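# Hang two metal bars on color-matched rack arms

## Task

For each of the two metal bars, check the color painted on its ends and place it across the pair of rack arms whose labels (each label is just above its arm) show that same color. The bar must lie on both arms of that pair and stay there without the robot holding it. Then open the grippers and move them away.

## Robot and tools

Robot: two 6-joint arms, left_arm and right_arm, each with a parallel two-finger gripper and a wrist camera. Bases in the scene frame: left_arm at (-0.006, +0.312, -0.006) m, right_arm at (+0.001, -0.312, -0.007) m, both nearly unrotated. Scene frame: origin at table-top height, midway between the arms, a few cm behind the near table edge; +x goes out over the table, +y toward left_arm, +z up. The names left and right refer to the arms, not to image sides.

Joint order in every row and every per-joint list: waist (joint1), shoulder (joint2), elbow (joint3), wrist pitch (joint4), wrist yaw (joint5), wrist roll (joint6). Stated ranges in rad: waist -2.618 to 3.054, shoulder 0.000 to 3.142, elbow 0.000 to 3.142, wrist pitch -1.571 to 1.571, wrist yaw -1.571 to 1.571, wrist roll -2.094 to 2.094. The true ends can differ by up to 0.036 rad either way.

A row is always 14 numbers, each in [-1, 1], one list covering both arms: left_arm's 6 joint values then its gripper opening, then the same 7 for right_arm. Joint values are scaled offsets, not angles: 1.0 equals 1.202 rad for the waist, 1.258 shoulder, 1.238 elbow, 2.073 wrist pitch, 2.022 wrist yaw and wrist roll. Opening is absolute: +1 fully open (pads 0.094 m apart), -1 closed.

execute_actions(actions): a list of up to 15 actions; each action is a table of up to 15 rows, each row lasting one 1/30 s step; if fewer than 15 rows are given, the final row repeats to fill 15 steps. Each row's joint offsets count from the angles the arm had when that action began (for the first action, the last reported angles), not from the previous row. If an action would push a joint more than 0.036 rad beyond its range, it is rejected for both arms; a malformed action, or a first action failing this check, rejects the whole call. An empty list only returns state and images. "joint sent to its limit" means a joint was driven to its real end; its absence does not prove there is room left.

move(target, speed, blocking): target is one 14-number row as above; its offsets count from the Joint positions in the latest result that printed them. All joints travel together so they finish at the same moment, making curved gripper paths; duration is clamped to 0.5-10 s. speed (0.01-2 rad/s, default 0.5) caps the joint that must travel farthest. Finger values apply immediately. No collision avoidance: faster moves and targets set deeper beyond a contact hit and press harder. The extra "move:" line reports the ending (done, off_target, moving, held, fault), limits=held or limits=none, and each arm's joint farthest from target. With blocking=false it returns after 0.5 s; until a result shows the move ended, execute_actions and move are refused, so use wait or stop.

wait(seconds): 0 to 10; arms keep their last command; returns early if a running move ends. stop(): brakes a running move (needs room, more when fast); fingers continue. zoom_image(camera, region): camera is cam_low (896x504), cam_left_wrist or cam_right_wrist (616x616 fisheye); region [x0, y0, x1, y1] in pixels from the top-left, at most 504x504. read_manual(section) returns only licence text. finished_scene(scene) ends the current scene after the robot holds its last command; pass the current scene number; irreversible.

Results: per arm, end_effector_position (m) and end_effector_quat_wxyz in the scene frame; this point sits between the finger pads about 1 cm behind the tips, and may be off, more so at long reach. Fingers point along the gripper +z and close along its y. Joint positions and Joint velocities give the 6 joints (rad, rad/s) plus pad gap (m). Joint targets shows where joints are currently being driven. grip_measured is the opening on the command scale (each gripper off by up to about 1 mm). "joint command not followed" means a clearance check altered some joint targets. Torques include offsets and friction noise. FAULT and MOTOR HOT lines report stops and heating.

Motion limits: each joint's target is held within a lead of its measured angle (waist 0.202, shoulder 0.258, elbow 0.238, wrist pitch 0.573, wrist yaw and roll 0.522 rad), and targets are scaled back if the gripper would jump more than 70 mm, so big changes need several actions and an unfinished one should be re-sent. Arms may sag under zero offsets: at the start of each reply send offsets that return joints to the intended angles, then zeros, increasing the correction if they still fall short.

Gripping: command an opening a little below grip_measured to hold; about 0.03 below is firm. Pads give roughly 50-62 N, less on thin parts. Disturbances may briefly pull on a held bar or shove loose items.

Avoid: dropping bars or knocking anything off the table, slamming or shoving hard, arms striking each other, and hitting the fixed bar beneath the bases and the plate behind it (up to about 3 cm high, no warning). Holding loads heats motors: at 90 °C an arm halts for 10 s; at 100 °C it goes limp and falls. The robot keeps running while you think. Before finishing, confirm each bar rests on its matching pair unaided, open the grippers and lift clear.

Each tool is called after "Emit:" by a JSON object that holds its "name" and its "arguments".

## Session

Emit:
{"name": "execute_actions", "arguments": {"actions": []}}

Scene clock: 0.00 s.
left_arm: end_effector_position=(+0.3609, +0.3432, +0.4150) grip_measured=+1.000 end_effector_quat_wxyz=(+0.722, -0.024, +0.691, +0.028) | right_arm: end_effector_position=(+0.3931, -0.2936, +0.3877) grip_measured=+1.000 end_effector_quat_wxyz=(+0.694, -0.016, +0.719, +0.037)
Joint names: [waist, shoulder, elbow, wrist pitch, wrist yaw, wrist roll]
Joint positions: left_arm=[0.005 1.039 1.042 0.011 0.015 0.004 0.094] | right_arm=[-0.007  1.036  1.048 -0.011 -0.002  0.004  0.094]
Joint velocities: left_arm=[-0.017 -0.002  0.007  0.007  0.066 -0.066  0.   ] | right_arm=[-0.007 -0.007 -0.012 -0.022  0.022  0.007  0.   ]
Joint torques (N m, as the arm reports them, + toward a larger angle): no reading
Joint targets: left_arm=[0.005 1.033 1.054 0.018 0.015 0.004] | right_arm=[-0.005 1.024 1.056 -0.017 -0.004 0.004]

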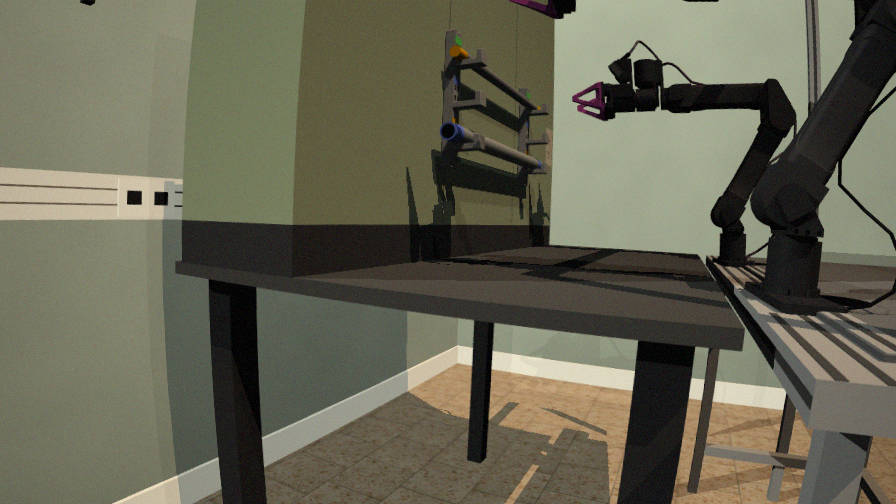

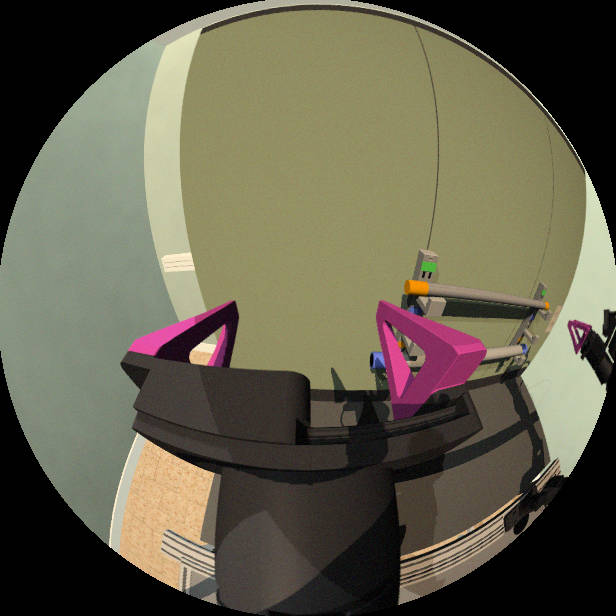

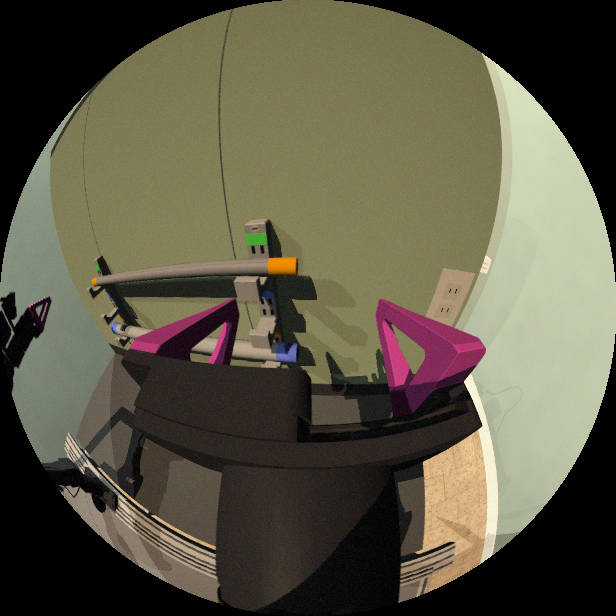

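Emit:
{"name": "zoom_image", "arguments": {"camera": "cam_low", "region": [400, 20, 600, 220]}}

Emit:
{"name": "zoom_image", "arguments": {"camera": "cam_right_wrist", "region": [60, 180, 340, 400]}}

Emit:
{"name": "zoom_image", "arguments": {"camera": "cam_left_wrist", "region": [340, 220, 600, 420]}}

Region (400, 20, 600, 220) of cam_low's 896x504 image, scaled by 2.520, with more detail than that image has.

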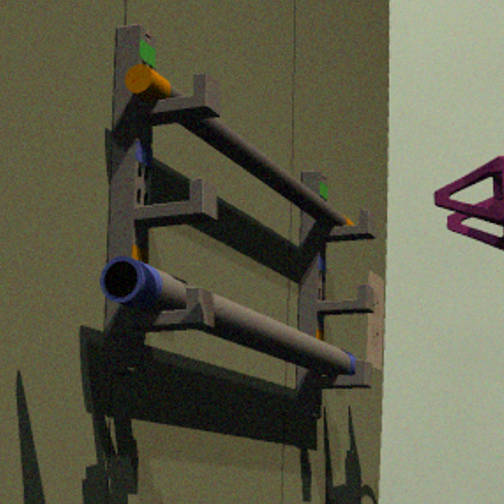

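Region (60, 180, 340, 400) of cam_right_wrist's 616x616 image, scaled by 1.800, with more detail than that image has; it fills the top 396 rows of this view, and the rest is white.

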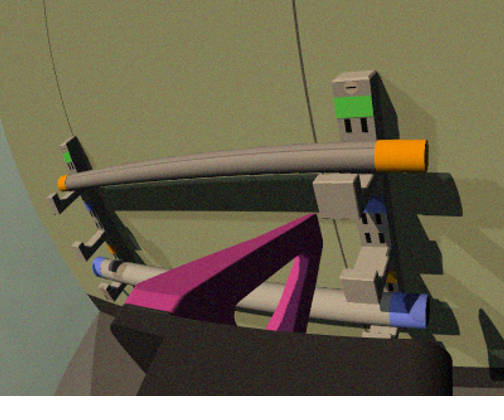

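Region (340, 220, 600, 420) of cam_left_wrist's 616x616 image, scaled by 1.938, with more detail than that image has; it fills the top 388 rows of this view, and the rest is white.

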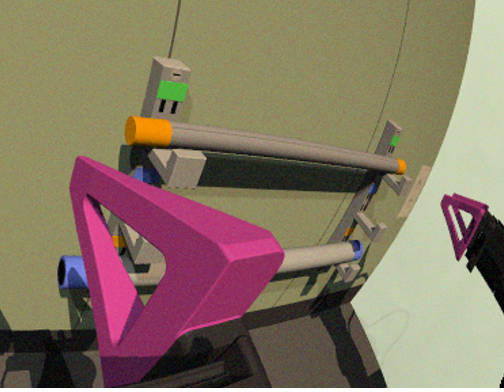

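Emit:
{"name": "move", "arguments": {"target": [0,0,0,0,0,0,1, 0.740,0,0,0,0.476,-0.779,1], "speed": 1.0}}

Emit:
{"name": "move", "arguments": {"target": [0,0,0,0,0,0,1, 0,0.625,-0.005,0.384,0,0,1], "speed": 0.7}}

Scene clock: 82.60 s.
left_arm: end_effector_position=(+0.3609, +0.3432, +0.4150) grip_measured=+1.000 end_effector_quat_wxyz=(+0.722, -0.024, +0.691, +0.028) | right_arm: end_effector_position=(+0.3093, -0.1590, +0.3941) grip_measured=+1.000 end_effector_quat_wxyz=(+0.496, -0.503, +0.516, -0.485)
Joint names: [waist, shoulder, elbow, wrist pitch, wrist yaw, wrist roll]
Joint positions: left_arm=[0.005 1.039 1.042 0.011 0.015 0.004 0.094] | right_arm=[ 0.874  1.036  1.048 -0.011  0.955 -1.573  0.094]
Joint velocities: left_arm=[ 0.002 -0.017 -0.007 -0.066 -0.007  0.037  0.   ] | right_arm=[ 0.012 -0.002 -0.022  0.066 -0.066  0.007  0.   ]
Joint torques (N m, as the arm reports them, + toward a larger angle): left_arm=[-0.02 -2.72  6.61  1.87  0.   -0.03] | right_arm=[ 0.75 -1.84  5.69  1.83  0.07  0.  ]
Joint targets: left_arm=[0.005 1.039 1.042 0.012 0.015 0.004] | right_arm=[0.883 1.036 1.048 -0.011 0.960 -1.571]
move: done; limits=none; left_arm: farthest joint: the waist, 0.000 radians from its target (0.000 radians at the start); right_arm: farthest joint: the waist, 0.009 radians from its target (0.889 radians at the start)
camera_calibration (this result's frames):
cam_right_wrist: T_world_to_cam=[[0.0316373, -0.0130437, 0.999414, -0.406392], [-0.598329, -0.801205, 0.0084838, 0.05735], [0.800626, -0.598247, -0.0331524, -0.204368], [0, 0, 0, 1]] pos_world=[0.210793, -0.0816141, 0.398892]

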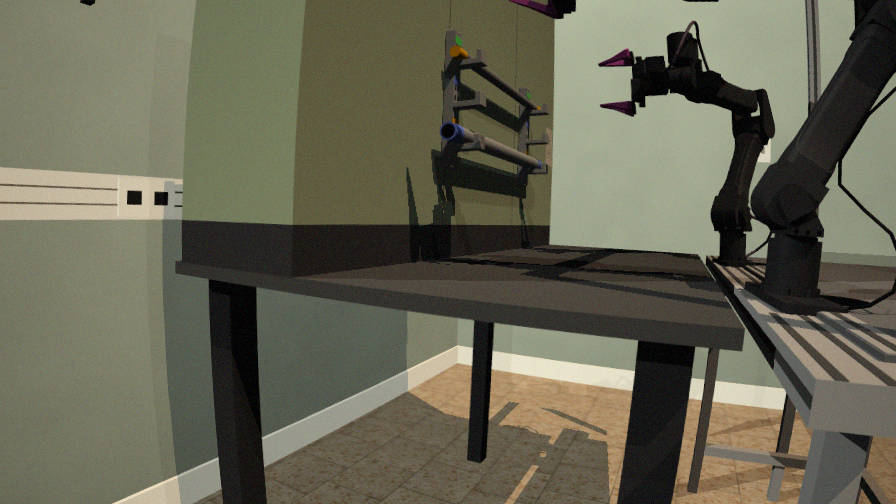

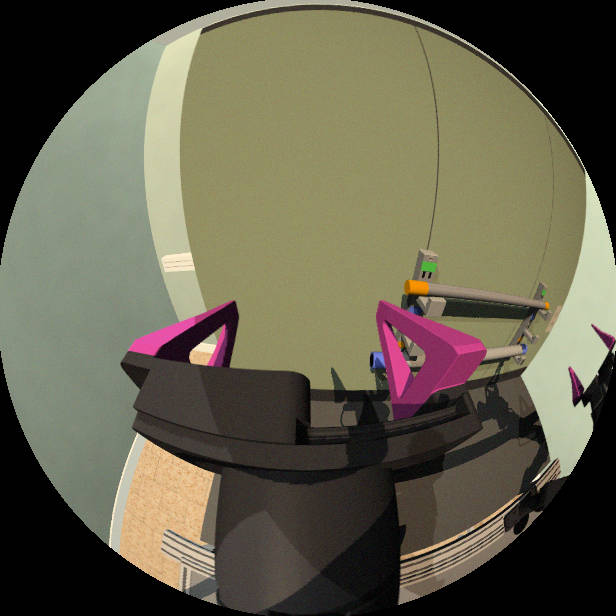

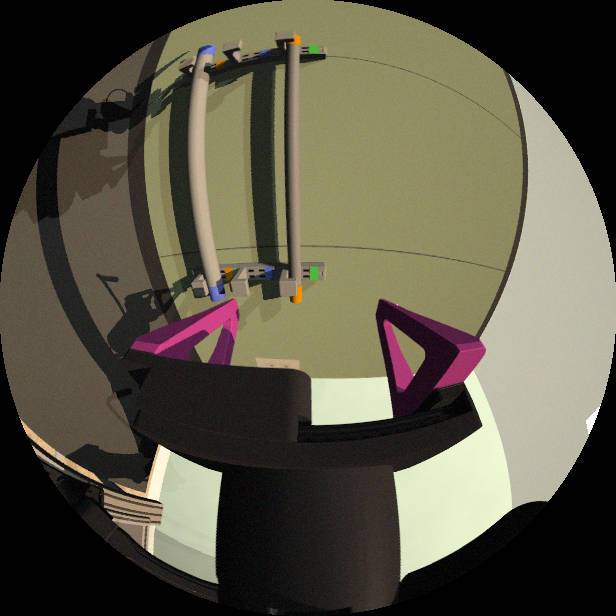

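Scene clock: 84.63 s.
left_arm: end_effector_position=(+0.3609, +0.3432, +0.4150) grip_measured=+1.000 end_effector_quat_wxyz=(+0.722, -0.024, +0.691, +0.028) | right_arm: end_effector_position=(+0.4039, -0.0133, +0.2263) grip_measured=+1.000 end_effector_quat_wxyz=(+0.490, -0.508, +0.514, -0.487)
Joint names: [waist, shoulder, elbow, wrist pitch, wrist yaw, wrist roll]
Joint positions: left_arm=[0.005 1.039 1.042 0.011 0.015 0.004 0.094] | right_arm=[ 0.874  1.831  1.048  0.769  0.956 -1.575  0.094]
Joint velocities: left_arm=[-0.007  0.017 -0.002 -0.037 -0.007  0.007  0.   ] | right_arm=[ 0.002 -0.042 -0.007  0.007 -0.037 -0.037  0.   ]
Joint torques (N m, as the arm reports them, + toward a larger angle): left_arm=[ 0.02 -2.74  6.62  1.86  0.   -0.03] | right_arm=[ 0.03 -8.42  4.77  1.98  0.03  0.02]
Joint targets: left_arm=[0.005 1.039 1.042 0.011 0.015 0.004] | right_arm=[0.874 1.822 1.041 0.785 0.955 -1.572]
move: done; limits=none; left_arm: farthest joint: the waist, 0.000 radians from its target (0.000 radians at the start); right_arm: farthest joint: the wrist pitch, 0.016 radians from its target (0.796 radians at the start)
camera_calibration (this result's frames):
cam_right_wrist: T_world_to_cam=[[0.0400568, 0.00145117, 0.999196, -0.242891], [-0.598796, -0.800506, 0.0251677, 0.228464], [0.799899, -0.599323, -0.0311967, -0.198634], [0, 0, 0, 1]] pos_world=[0.30542, 0.0641935, 0.230749]

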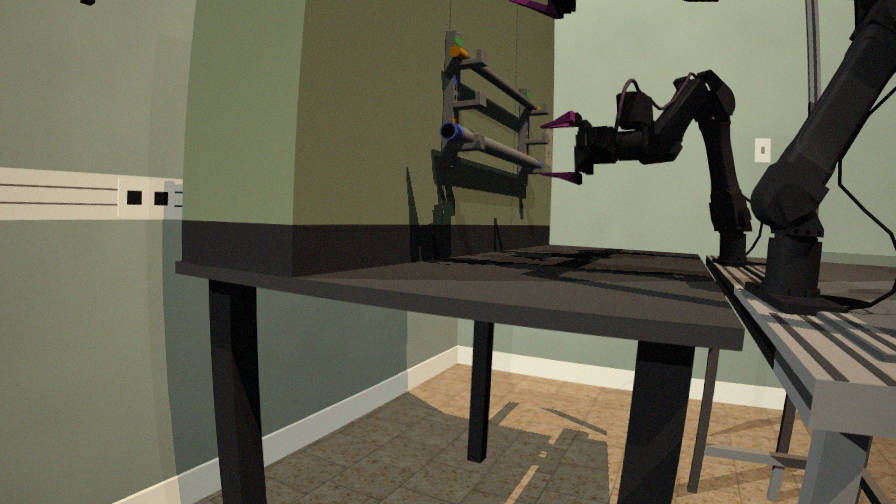

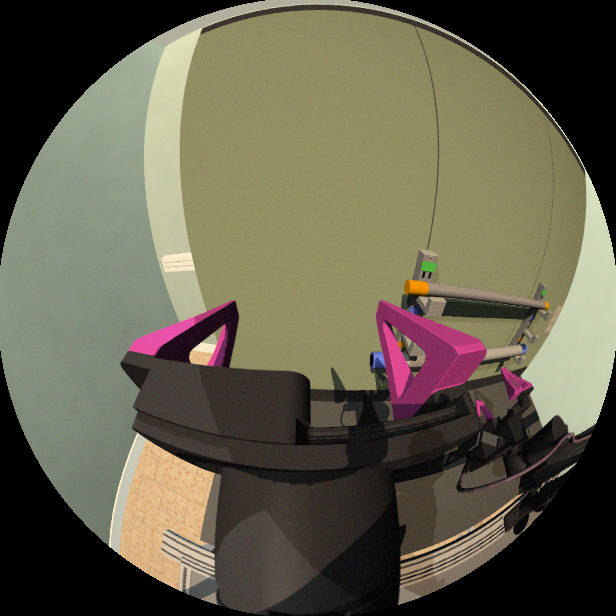

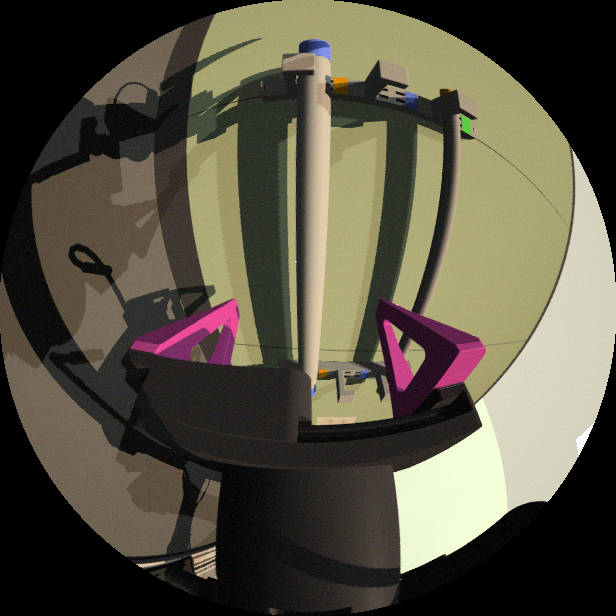

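Emit:
{"name": "move", "arguments": {"target": [0,0,0,0,0,0,1, -0.136,0.128,0.210,-0.036,-0.079,0,0.5], "speed": 0.3}}

Scene clock: 104.33 s.
left_arm: end_effector_position=(+0.3609, +0.3432, +0.4150) grip_measured=+1.000 end_effector_quat_wxyz=(+0.722, -0.024, +0.691, +0.028) | right_arm: end_effector_position=(+0.4858, -0.0239, +0.2297) grip_measured=+0.502 end_effector_quat_wxyz=(+0.491, -0.498, +0.519, -0.491)
Joint names: [waist, shoulder, elbow, wrist pitch, wrist yaw, wrist roll]
Joint positions: left_arm=[0.005 1.039 1.042 0.011 0.015 0.004 0.094] | right_arm=[ 0.705  1.984  1.276  0.714  0.806 -1.578  0.071]
Joint velocities: left_arm=[ 0.012 -0.007 -0.002  0.007  0.007  0.007  0.   ] | right_arm=[ 0.002  0.012 -0.002 -0.022  0.007 -0.037 -0.001]
Joint torques (N m, as the arm reports them, + toward a larger angle): left_arm=[ 0.   -2.72  6.6   1.86  0.   -0.03] | right_arm=[ 0.41 -8.86  7.49  1.75 -0.06  0.02]
Joint targets: left_arm=[0.005 1.039 1.042 0.011 0.015 0.004] | right_arm=[0.710 1.992 1.307 0.694 0.796 -1.576]
move: off_target (right_arm); limits=none; left_arm: farthest joint: the waist, 0.000 radians from its target (0.000 radians at the start); right_arm: farthest joint: the elbow, 0.032 radians from its target (0.260 radians at the start)
camera_calibration (this result's frames):
cam_right_wrist: T_world_to_cam=[[0.0281294, -0.0116803, 0.999536, -0.244179], [-0.61416, -0.789141, 0.00806233, 0.280646], [0.78868, -0.614102, -0.0293716, -0.265674], [0, 0, 0, 1]] pos_world=[0.388762, 0.0554661, 0.233999]

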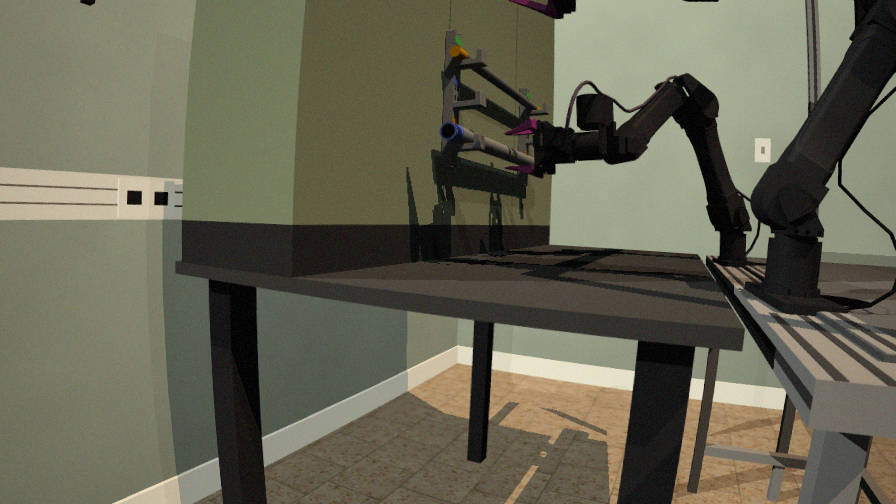

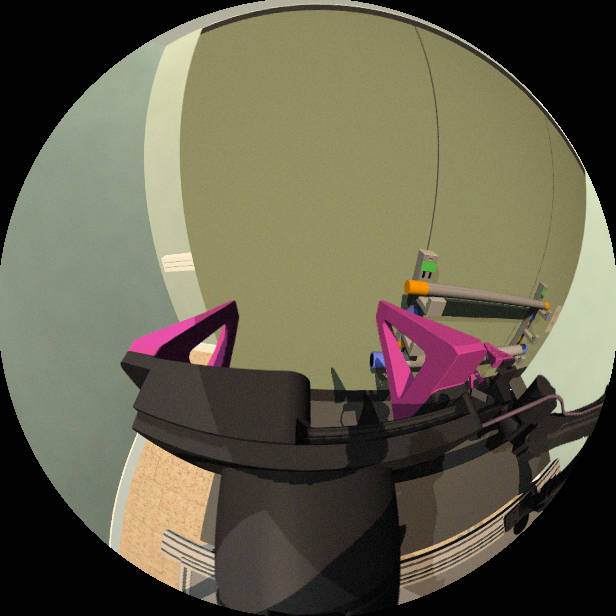

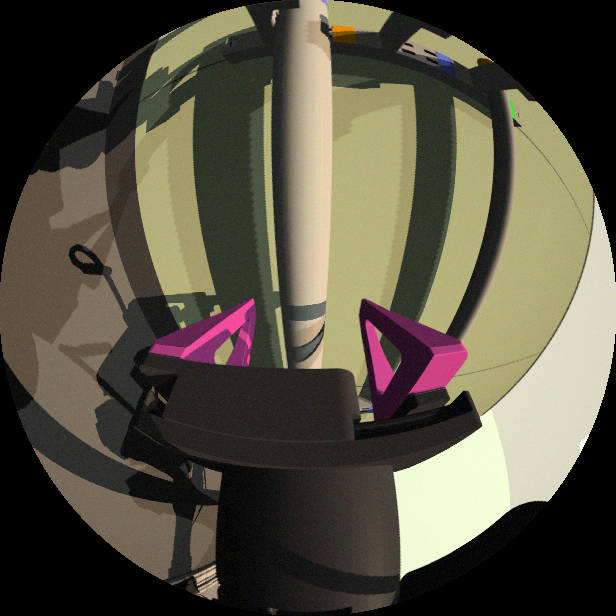

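Emit:
{"name": "move", "arguments": {"target": [0,0,0,0,0,0,1, 0,0.066,0.106,-0.023,0,0,0.5], "speed": 0.15}}

Scene clock: 116.67 s.
left_arm: end_effector_position=(+0.3609, +0.3432, +0.4150) grip_measured=+1.000 end_effector_quat_wxyz=(+0.722, -0.024, +0.691, +0.028) | right_arm: end_effector_position=(+0.5002, -0.0091, +0.2257) grip_measured=+0.502 end_effector_quat_wxyz=(+0.490, -0.499, +0.519, -0.492)
Joint names: [waist, shoulder, elbow, wrist pitch, wrist yaw, wrist roll]
Joint positions: left_arm=[0.005 1.039 1.042 0.011 0.015 0.004 0.094] | right_arm=[ 0.705  2.06   1.376  0.686  0.805 -1.58   0.071]
Joint velocities: left_arm=[-0.017 -0.002 -0.002 -0.007 -0.022 -0.007  0.   ] | right_arm=[ 0.007 -0.012 -0.007 -0.007 -0.007  0.007 -0.   ]
Joint torques (N m, as the arm reports them, + toward a larger angle): left_arm=[-0.01 -2.72  6.6   1.86  0.01 -0.03] | right_arm=[ 0.03 -9.47  7.56  1.75  0.03  0.02]
Joint targets: left_arm=[0.005 1.039 1.042 0.011 0.015 0.004] | right_arm=[0.705 2.067 1.408 0.666 0.806 -1.578]
move: off_target (right_arm); limits=none; left_arm: farthest joint: the waist, 0.000 radians from its target (0.000 radians at the start); right_arm: farthest joint: the elbow, 0.031 radians from its target (0.131 radians at the start)
camera_calibration (this result's frames):
cam_right_wrist: T_world_to_cam=[[0.0305937, -0.00735108, 0.999505, -0.241586], [-0.61366, -0.789464, 0.0129771, 0.299845], [0.788977, -0.613753, -0.0286636, -0.268461], [0, 0, 0, 1]] pos_world=[0.403203, 0.0701723, 0.22988]

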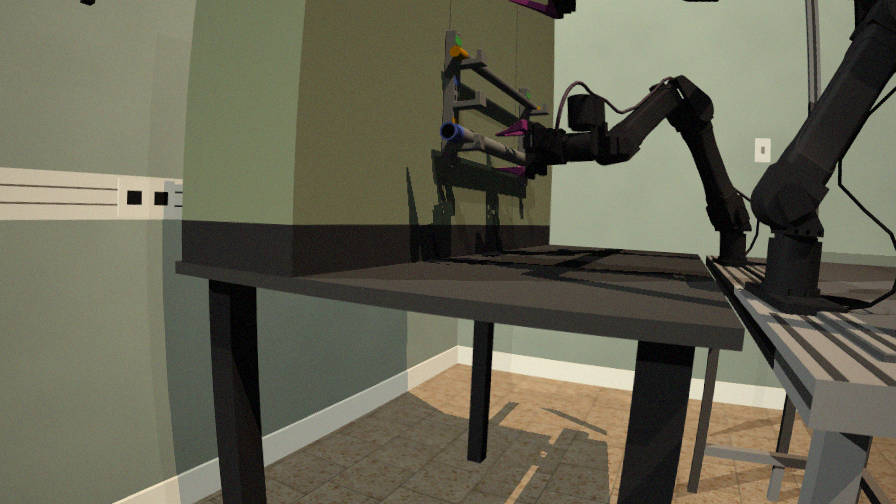

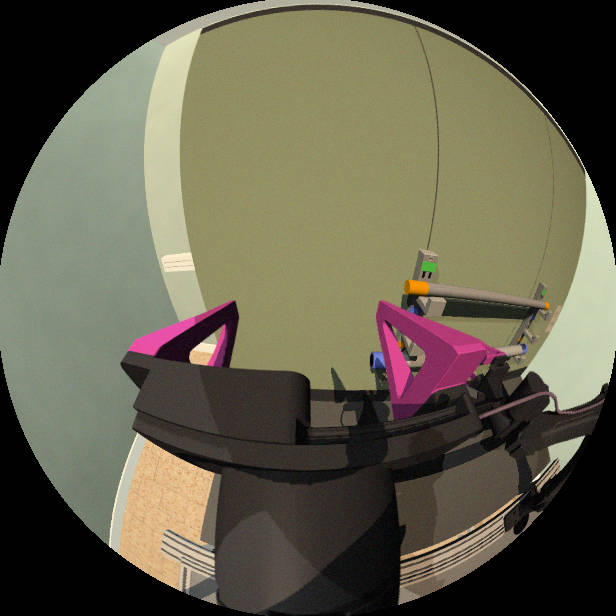

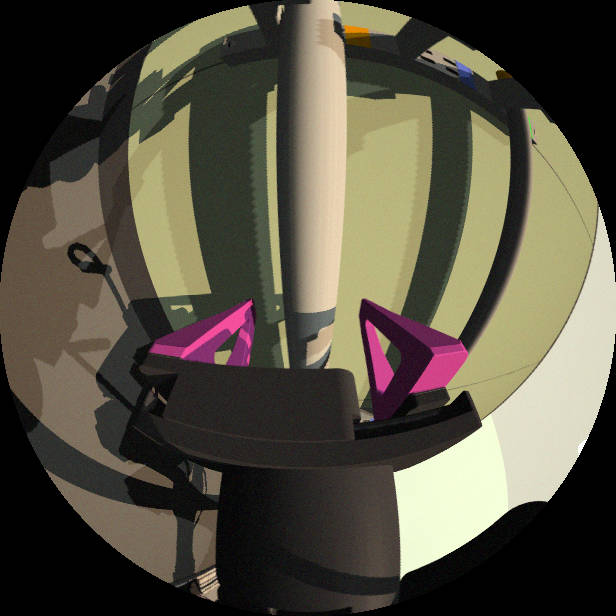

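Emit:
{"name": "move", "arguments": {"target": [0,0,0,0,0,0,1, 0,0.005,0.032,0,0,0,-0.42], "speed": 0.15}}

Scene clock: 122.33 s.
left_arm: end_effector_position=(+0.3609, +0.3432, +0.4150) grip_measured=+1.000 end_effector_quat_wxyz=(+0.722, -0.024, +0.691, +0.028) | right_arm: end_effector_position=(+0.5003, -0.0092, +0.2269) grip_measured=-0.379 end_effector_quat_wxyz=(+0.491, -0.498, +0.518, -0.493)
Joint names: [waist, shoulder, elbow, wrist pitch, wrist yaw, wrist roll]
Joint positions: left_arm=[0.005 1.039 1.042 0.011 0.015 0.004 0.094] | right_arm=[ 0.705  2.06   1.376  0.692  0.806 -1.583  0.029]
Joint velocities: left_arm=[ 0.002 -0.012 -0.002  0.007 -0.007 -0.007  0.   ] | right_arm=[-0.002  0.012  0.002 -0.007 -0.022  0.007  0.   ]
Joint torques (N m, as the arm reports them, + toward a larger angle): left_arm=[-0.01 -2.72  6.61  1.87  0.   -0.03] | right_arm=[ 0.04 -9.56  8.09  1.85  0.03  0.03]
Joint targets: left_arm=[0.005 1.039 1.042 0.011 0.015 0.004] | right_arm=[0.705 2.066 1.416 0.686 0.805 -1.579]
move: off_target (right_arm); limits=none; left_arm: farthest joint: the waist, 0.000 radians from its target (0.000 radians at the start); right_arm: farthest joint: the elbow, 0.039 radians from its target (0.039 radians at the start)
camera_calibration (this result's frames):
cam_right_wrist: T_world_to_cam=[[0.0260865, -0.00849614, 0.999624, -0.240624], [-0.614143, -0.789139, 0.0093197, 0.300848], [0.788763, -0.614155, -0.0258037, -0.269067], [0, 0, 0, 1]] pos_world=[0.403271, 0.0701182, 0.230786]

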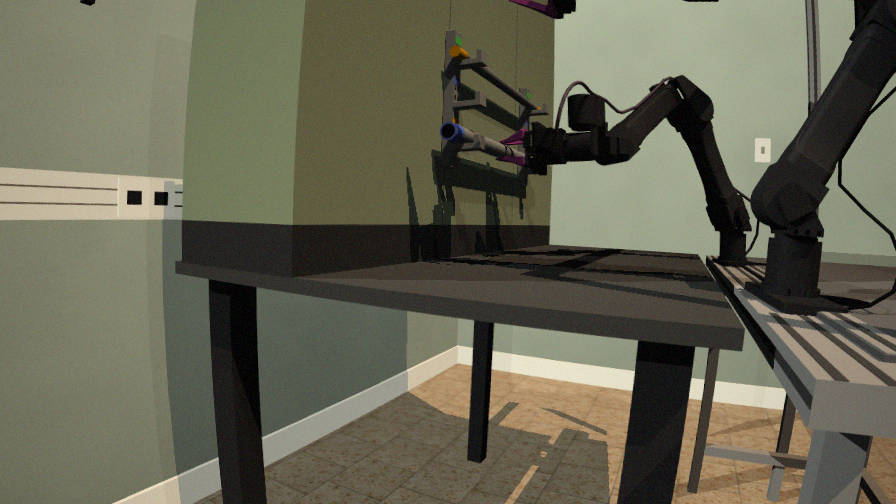

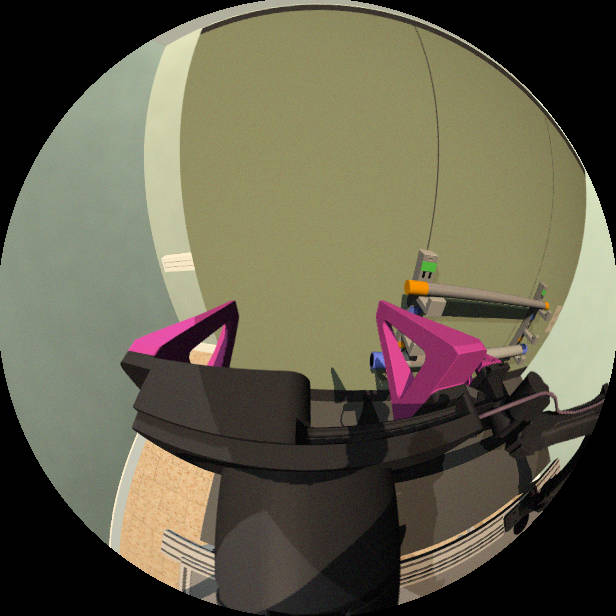

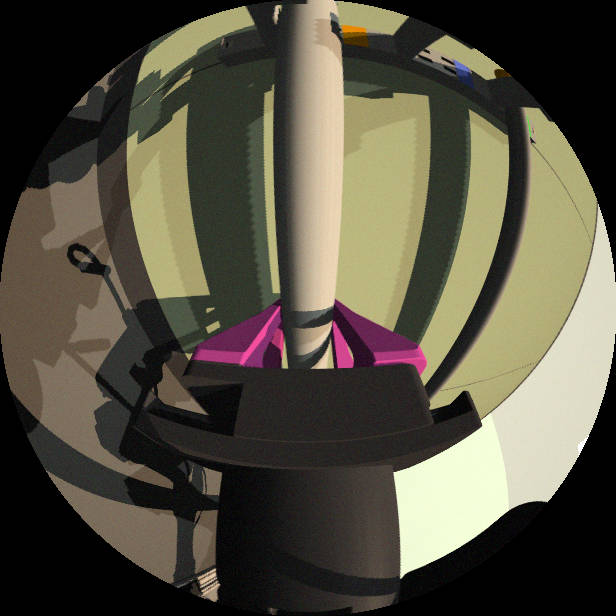

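Emit:
{"name": "move", "arguments": {"target": [0,0,0,0,0,0,1, 0,-0.062,0.063,-0.046,0,0,-0.42], "speed": 0.1}}

Emit:
{"name": "zoom_image", "arguments": {"camera": "cam_low", "region": [400, 20, 600, 220]}}

Scene clock: 129.50 s.
left_arm: end_effector_position=(+0.3609, +0.3432, +0.4150) grip_measured=+1.000 end_effector_quat_wxyz=(+0.722, -0.024, +0.691, +0.028) | right_arm: end_effector_position=(+0.4997, -0.0109, +0.2347) grip_measured=-0.379 end_effector_quat_wxyz=(-0.472, +0.517, -0.519, +0.491)
Joint names: [waist, shoulder, elbow, wrist pitch, wrist yaw, wrist roll]
Joint positions: left_arm=[0.005 1.039 1.042 0.011 0.015 0.004 0.094] | right_arm=[ 0.704  2.026  1.408  0.568  0.806 -1.576  0.029]
Joint velocities: left_arm=[ 0.002 -0.007 -0.017  0.007  0.007  0.022  0.   ] | right_arm=[-0.007 -0.007 -0.002 -0.051 -0.051  0.081 -0.   ]
Joint torques (N m, as the arm reports them, + toward a larger angle): left_arm=[ 0.   -2.72  6.61  1.86  0.   -0.03] | right_arm=[  0.09 -12.74   8.65   2.17   0.05  -0.07]
Joint targets: left_arm=[0.005 1.039 1.042 0.011 0.015 0.004] | right_arm=[0.705 1.982 1.454 0.597 0.806 -1.583]
move: off_target (right_arm); limits=none; left_arm: farthest joint: the waist, 0.000 radians from its target (0.000 radians at the start); right_arm: farthest joint: the elbow, 0.046 radians from its target (0.078 radians at the start)
camera_calibration (this result's frames):
cam_right_wrist: T_world_to_cam=[[0.0677403, 0.0260035, 0.997364, -0.268265], [-0.6115, -0.788804, 0.0620986, 0.285426], [0.788339, -0.614095, -0.0375327, -0.266472], [0, 0, 0, 1]] pos_world=[0.402781, 0.068482, 0.239831]

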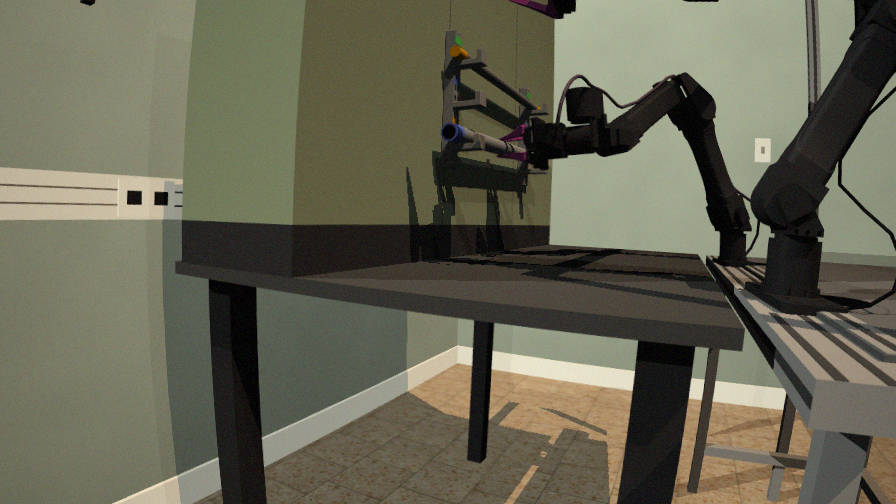

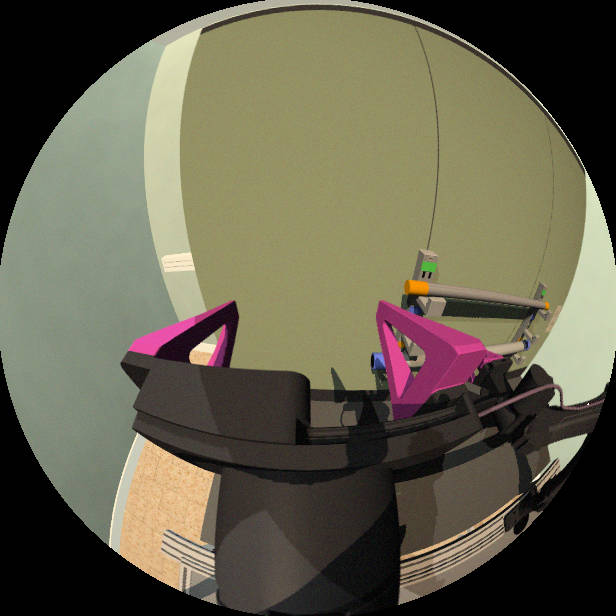

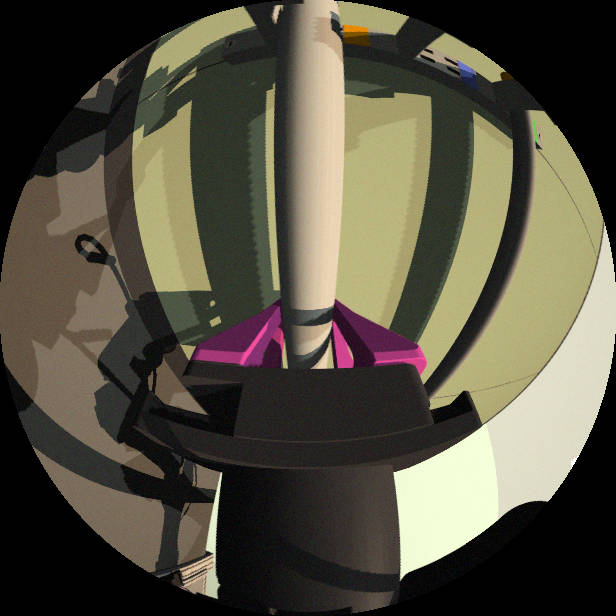

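Region (400, 20, 600, 220) of cam_low's 896x504 image, scaled by 2.520, with more detail than that image has.

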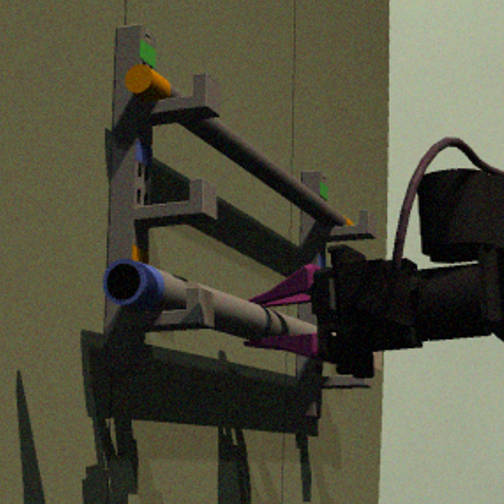

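Emit:
{"name": "execute_actions", "arguments": {"actions": [[[0,0,0,0,0,0,1,0,-0.037,0.038,0.019,0,-0.003,-0.42],[0,0,0,0,0,0,1,0,-0.039,0.038,0.024,0,-0.003,-0.42],[0,0,0,0,0,0,1,0,-0.041,0.039,0.029,0,-0.003,-0.42],[0,0,0,0,0,0,1,0,-0.043,0.039,0.034,0,-0.003,-0.42],[0,0,0,0,0,0,1,0,-0.045,0.040,0.039,0,-0.003,-0.42],[0,0,0,0,0,0,1,0,-0.047,0.040,0.044,0,-0.003,-0.42],[0,0,0,0,0,0,1,0,-0.049,0.041,0.049,0,-0.003,-0.42],[0,0,0,0,0,0,1,0,-0.052,0.041,0.054,0,-0.003,-0.42],[0,0,0,0,0,0,1,0,-0.054,0.041,0.059,0,-0.003,-0.42]]]}}

Emit:
{"name": "wait", "arguments": {"seconds": 0.5}}

Emit:
{"name": "zoom_image", "arguments": {"camera": "cam_low", "region": [400, 20, 600, 220]}}

Scene clock: 143.17 s.
left_arm: end_effector_position=(+0.3609, +0.3432, +0.4150) grip_measured=+1.000 end_effector_quat_wxyz=(+0.722, -0.024, +0.691, +0.028) | right_arm: end_effector_position=(+0.4982, -0.0136, +0.2538) grip_measured=-0.379 end_effector_quat_wxyz=(+0.491, -0.498, +0.519, -0.493)
Joint names: [waist, shoulder, elbow, wrist pitch, wrist yaw, wrist roll]
Joint positions: left_arm=[0.005 1.039 1.042 0.011 0.015 0.004 0.094] | right_arm=[ 0.704  2.003  1.408  0.602  0.806 -1.581  0.029]
Joint velocities: left_arm=[-0.017 -0.007 -0.007  0.066 -0.051  0.037  0.   ] | right_arm=[-0.012 -0.032 -0.007  0.022 -0.037  0.022 -0.   ]
Joint torques (N m, as the arm reports them, + toward a larger angle): left_arm=[-0.01 -2.72  6.6   1.86  0.01 -0.03] | right_arm=[  0.03 -12.47   9.     2.56   0.03  -0.01]
Joint targets: left_arm=[0.005 1.039 1.042 0.011 0.015 0.004] | right_arm=[0.704 1.958 1.459 0.690 0.806 -1.582]
camera_calibration (this result's frames):
cam_right_wrist: T_world_to_cam=[[0.0271362, -0.00931728, 0.999588, -0.268012], [-0.614731, -0.788682, 0.00933693, 0.296207], [0.78827, -0.614731, -0.0271294, -0.268834], [0, 0, 0, 1]] pos_world=[0.401274, 0.0658553, 0.257843]

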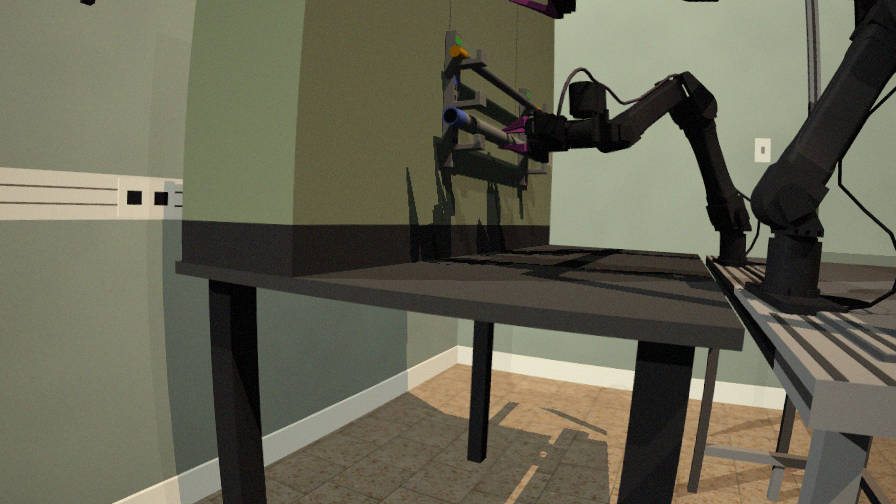

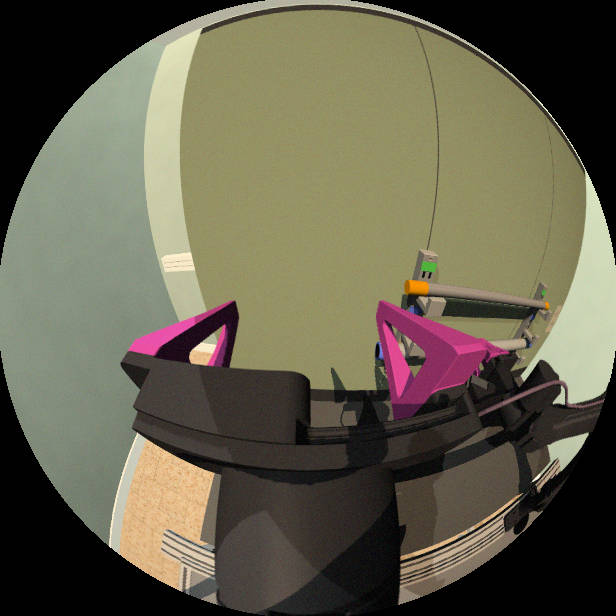

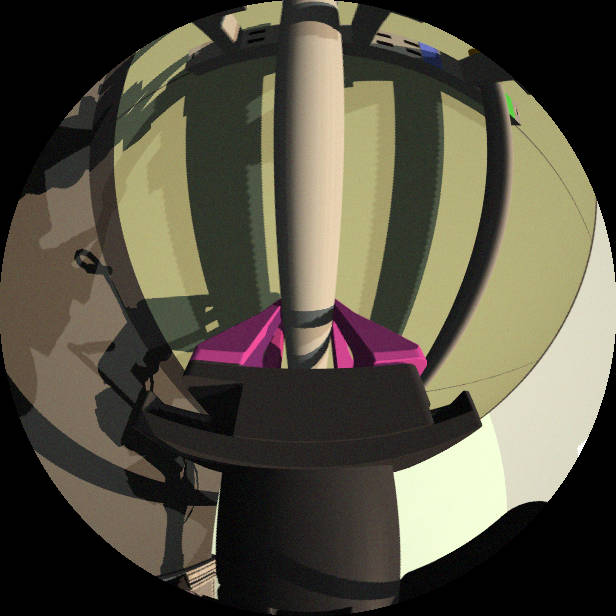

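Scene clock: 143.67 s.
left_arm: end_effector_position=(+0.3609, +0.3432, +0.4150) grip_measured=+1.000 end_effector_quat_wxyz=(+0.722, -0.024, +0.691, +0.028) | right_arm: end_effector_position=(+0.4982, -0.0137, +0.2556) grip_measured=-0.379 end_effector_quat_wxyz=(+0.493, -0.495, +0.519, -0.493)
Joint names: [waist, shoulder, elbow, wrist pitch, wrist yaw, wrist roll]
Joint positions: left_arm=[0.005 1.039 1.042 0.011 0.015 0.004 0.094] | right_arm=[ 0.704  2.002  1.408  0.608  0.806 -1.581  0.029]
Joint velocities: left_arm=[ 0.002 -0.012 -0.002  0.037  0.007 -0.066  0.   ] | right_arm=[-0.002 -0.002 -0.012  0.066  0.022  0.007 -0.   ]
Joint torques (N m, as the arm reports them, + toward a larger angle): left_arm=[ 0.01 -2.71  6.62  1.86  0.   -0.03] | right_arm=[  0.03 -12.54   9.     2.61   0.02  -0.01]
Joint targets: left_arm=[0.005 1.039 1.042 0.011 0.015 0.004] | right_arm=[0.704 1.958 1.459 0.690 0.806 -1.582]
wait: 0.50 s; at rest by 0.23 s
camera_calibration (this result's frames):
cam_right_wrist: T_world_to_cam=[[0.0220103, -0.0140494, 0.999659, -0.267343], [-0.615004, -0.78852, 0.00245902, 0.297907], [0.788217, -0.614848, -0.025996, -0.269107], [0, 0, 0, 1]] pos_world=[0.401213, 0.0656896, 0.259524]

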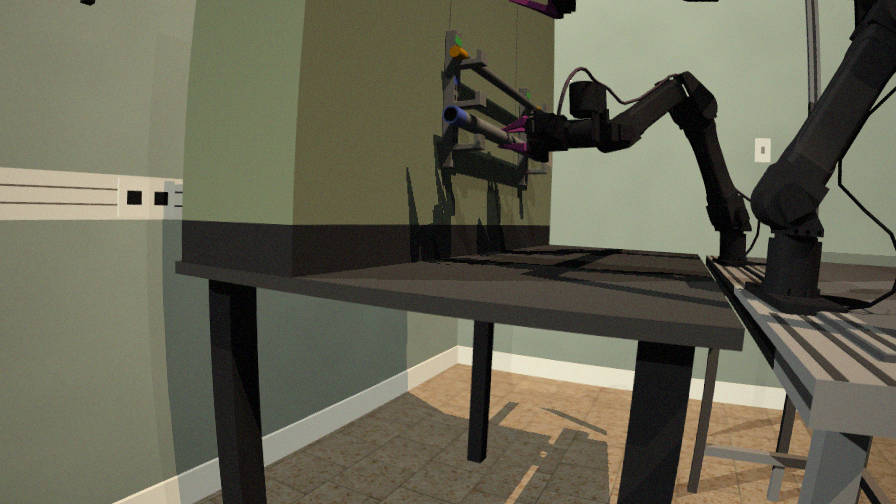

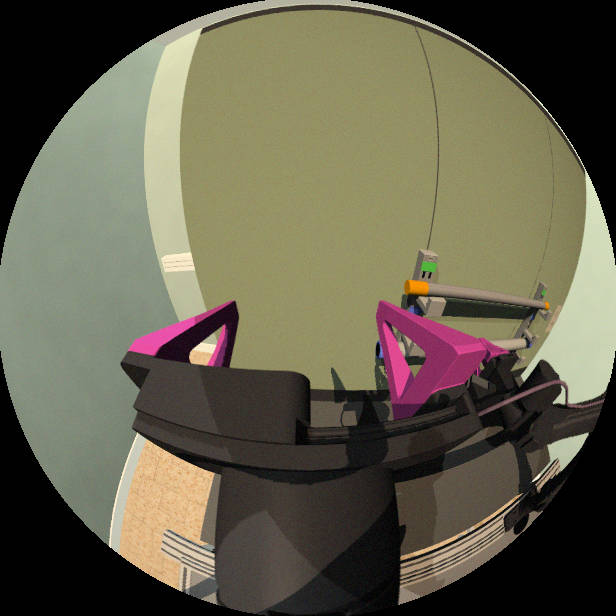

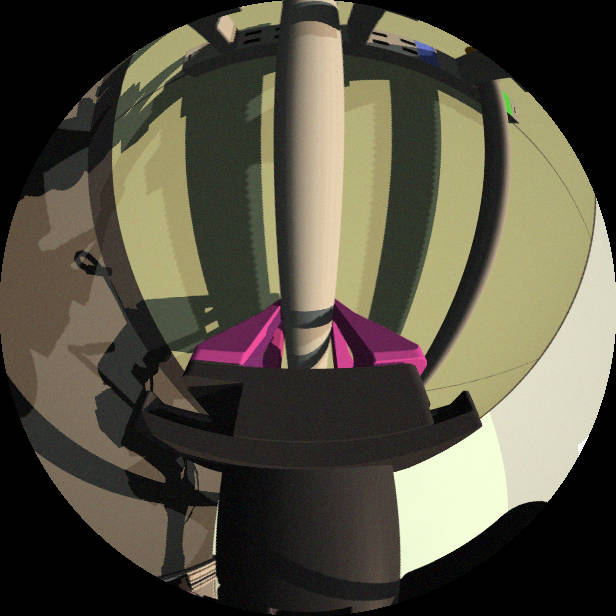

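Region (400, 20, 600, 220) of cam_low's 896x504 image, scaled by 2.520, with more detail than that image has.

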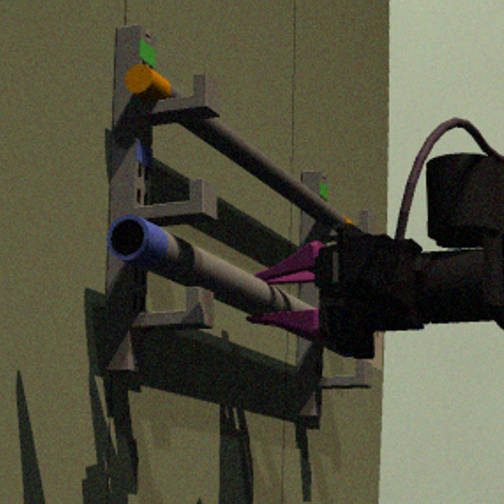

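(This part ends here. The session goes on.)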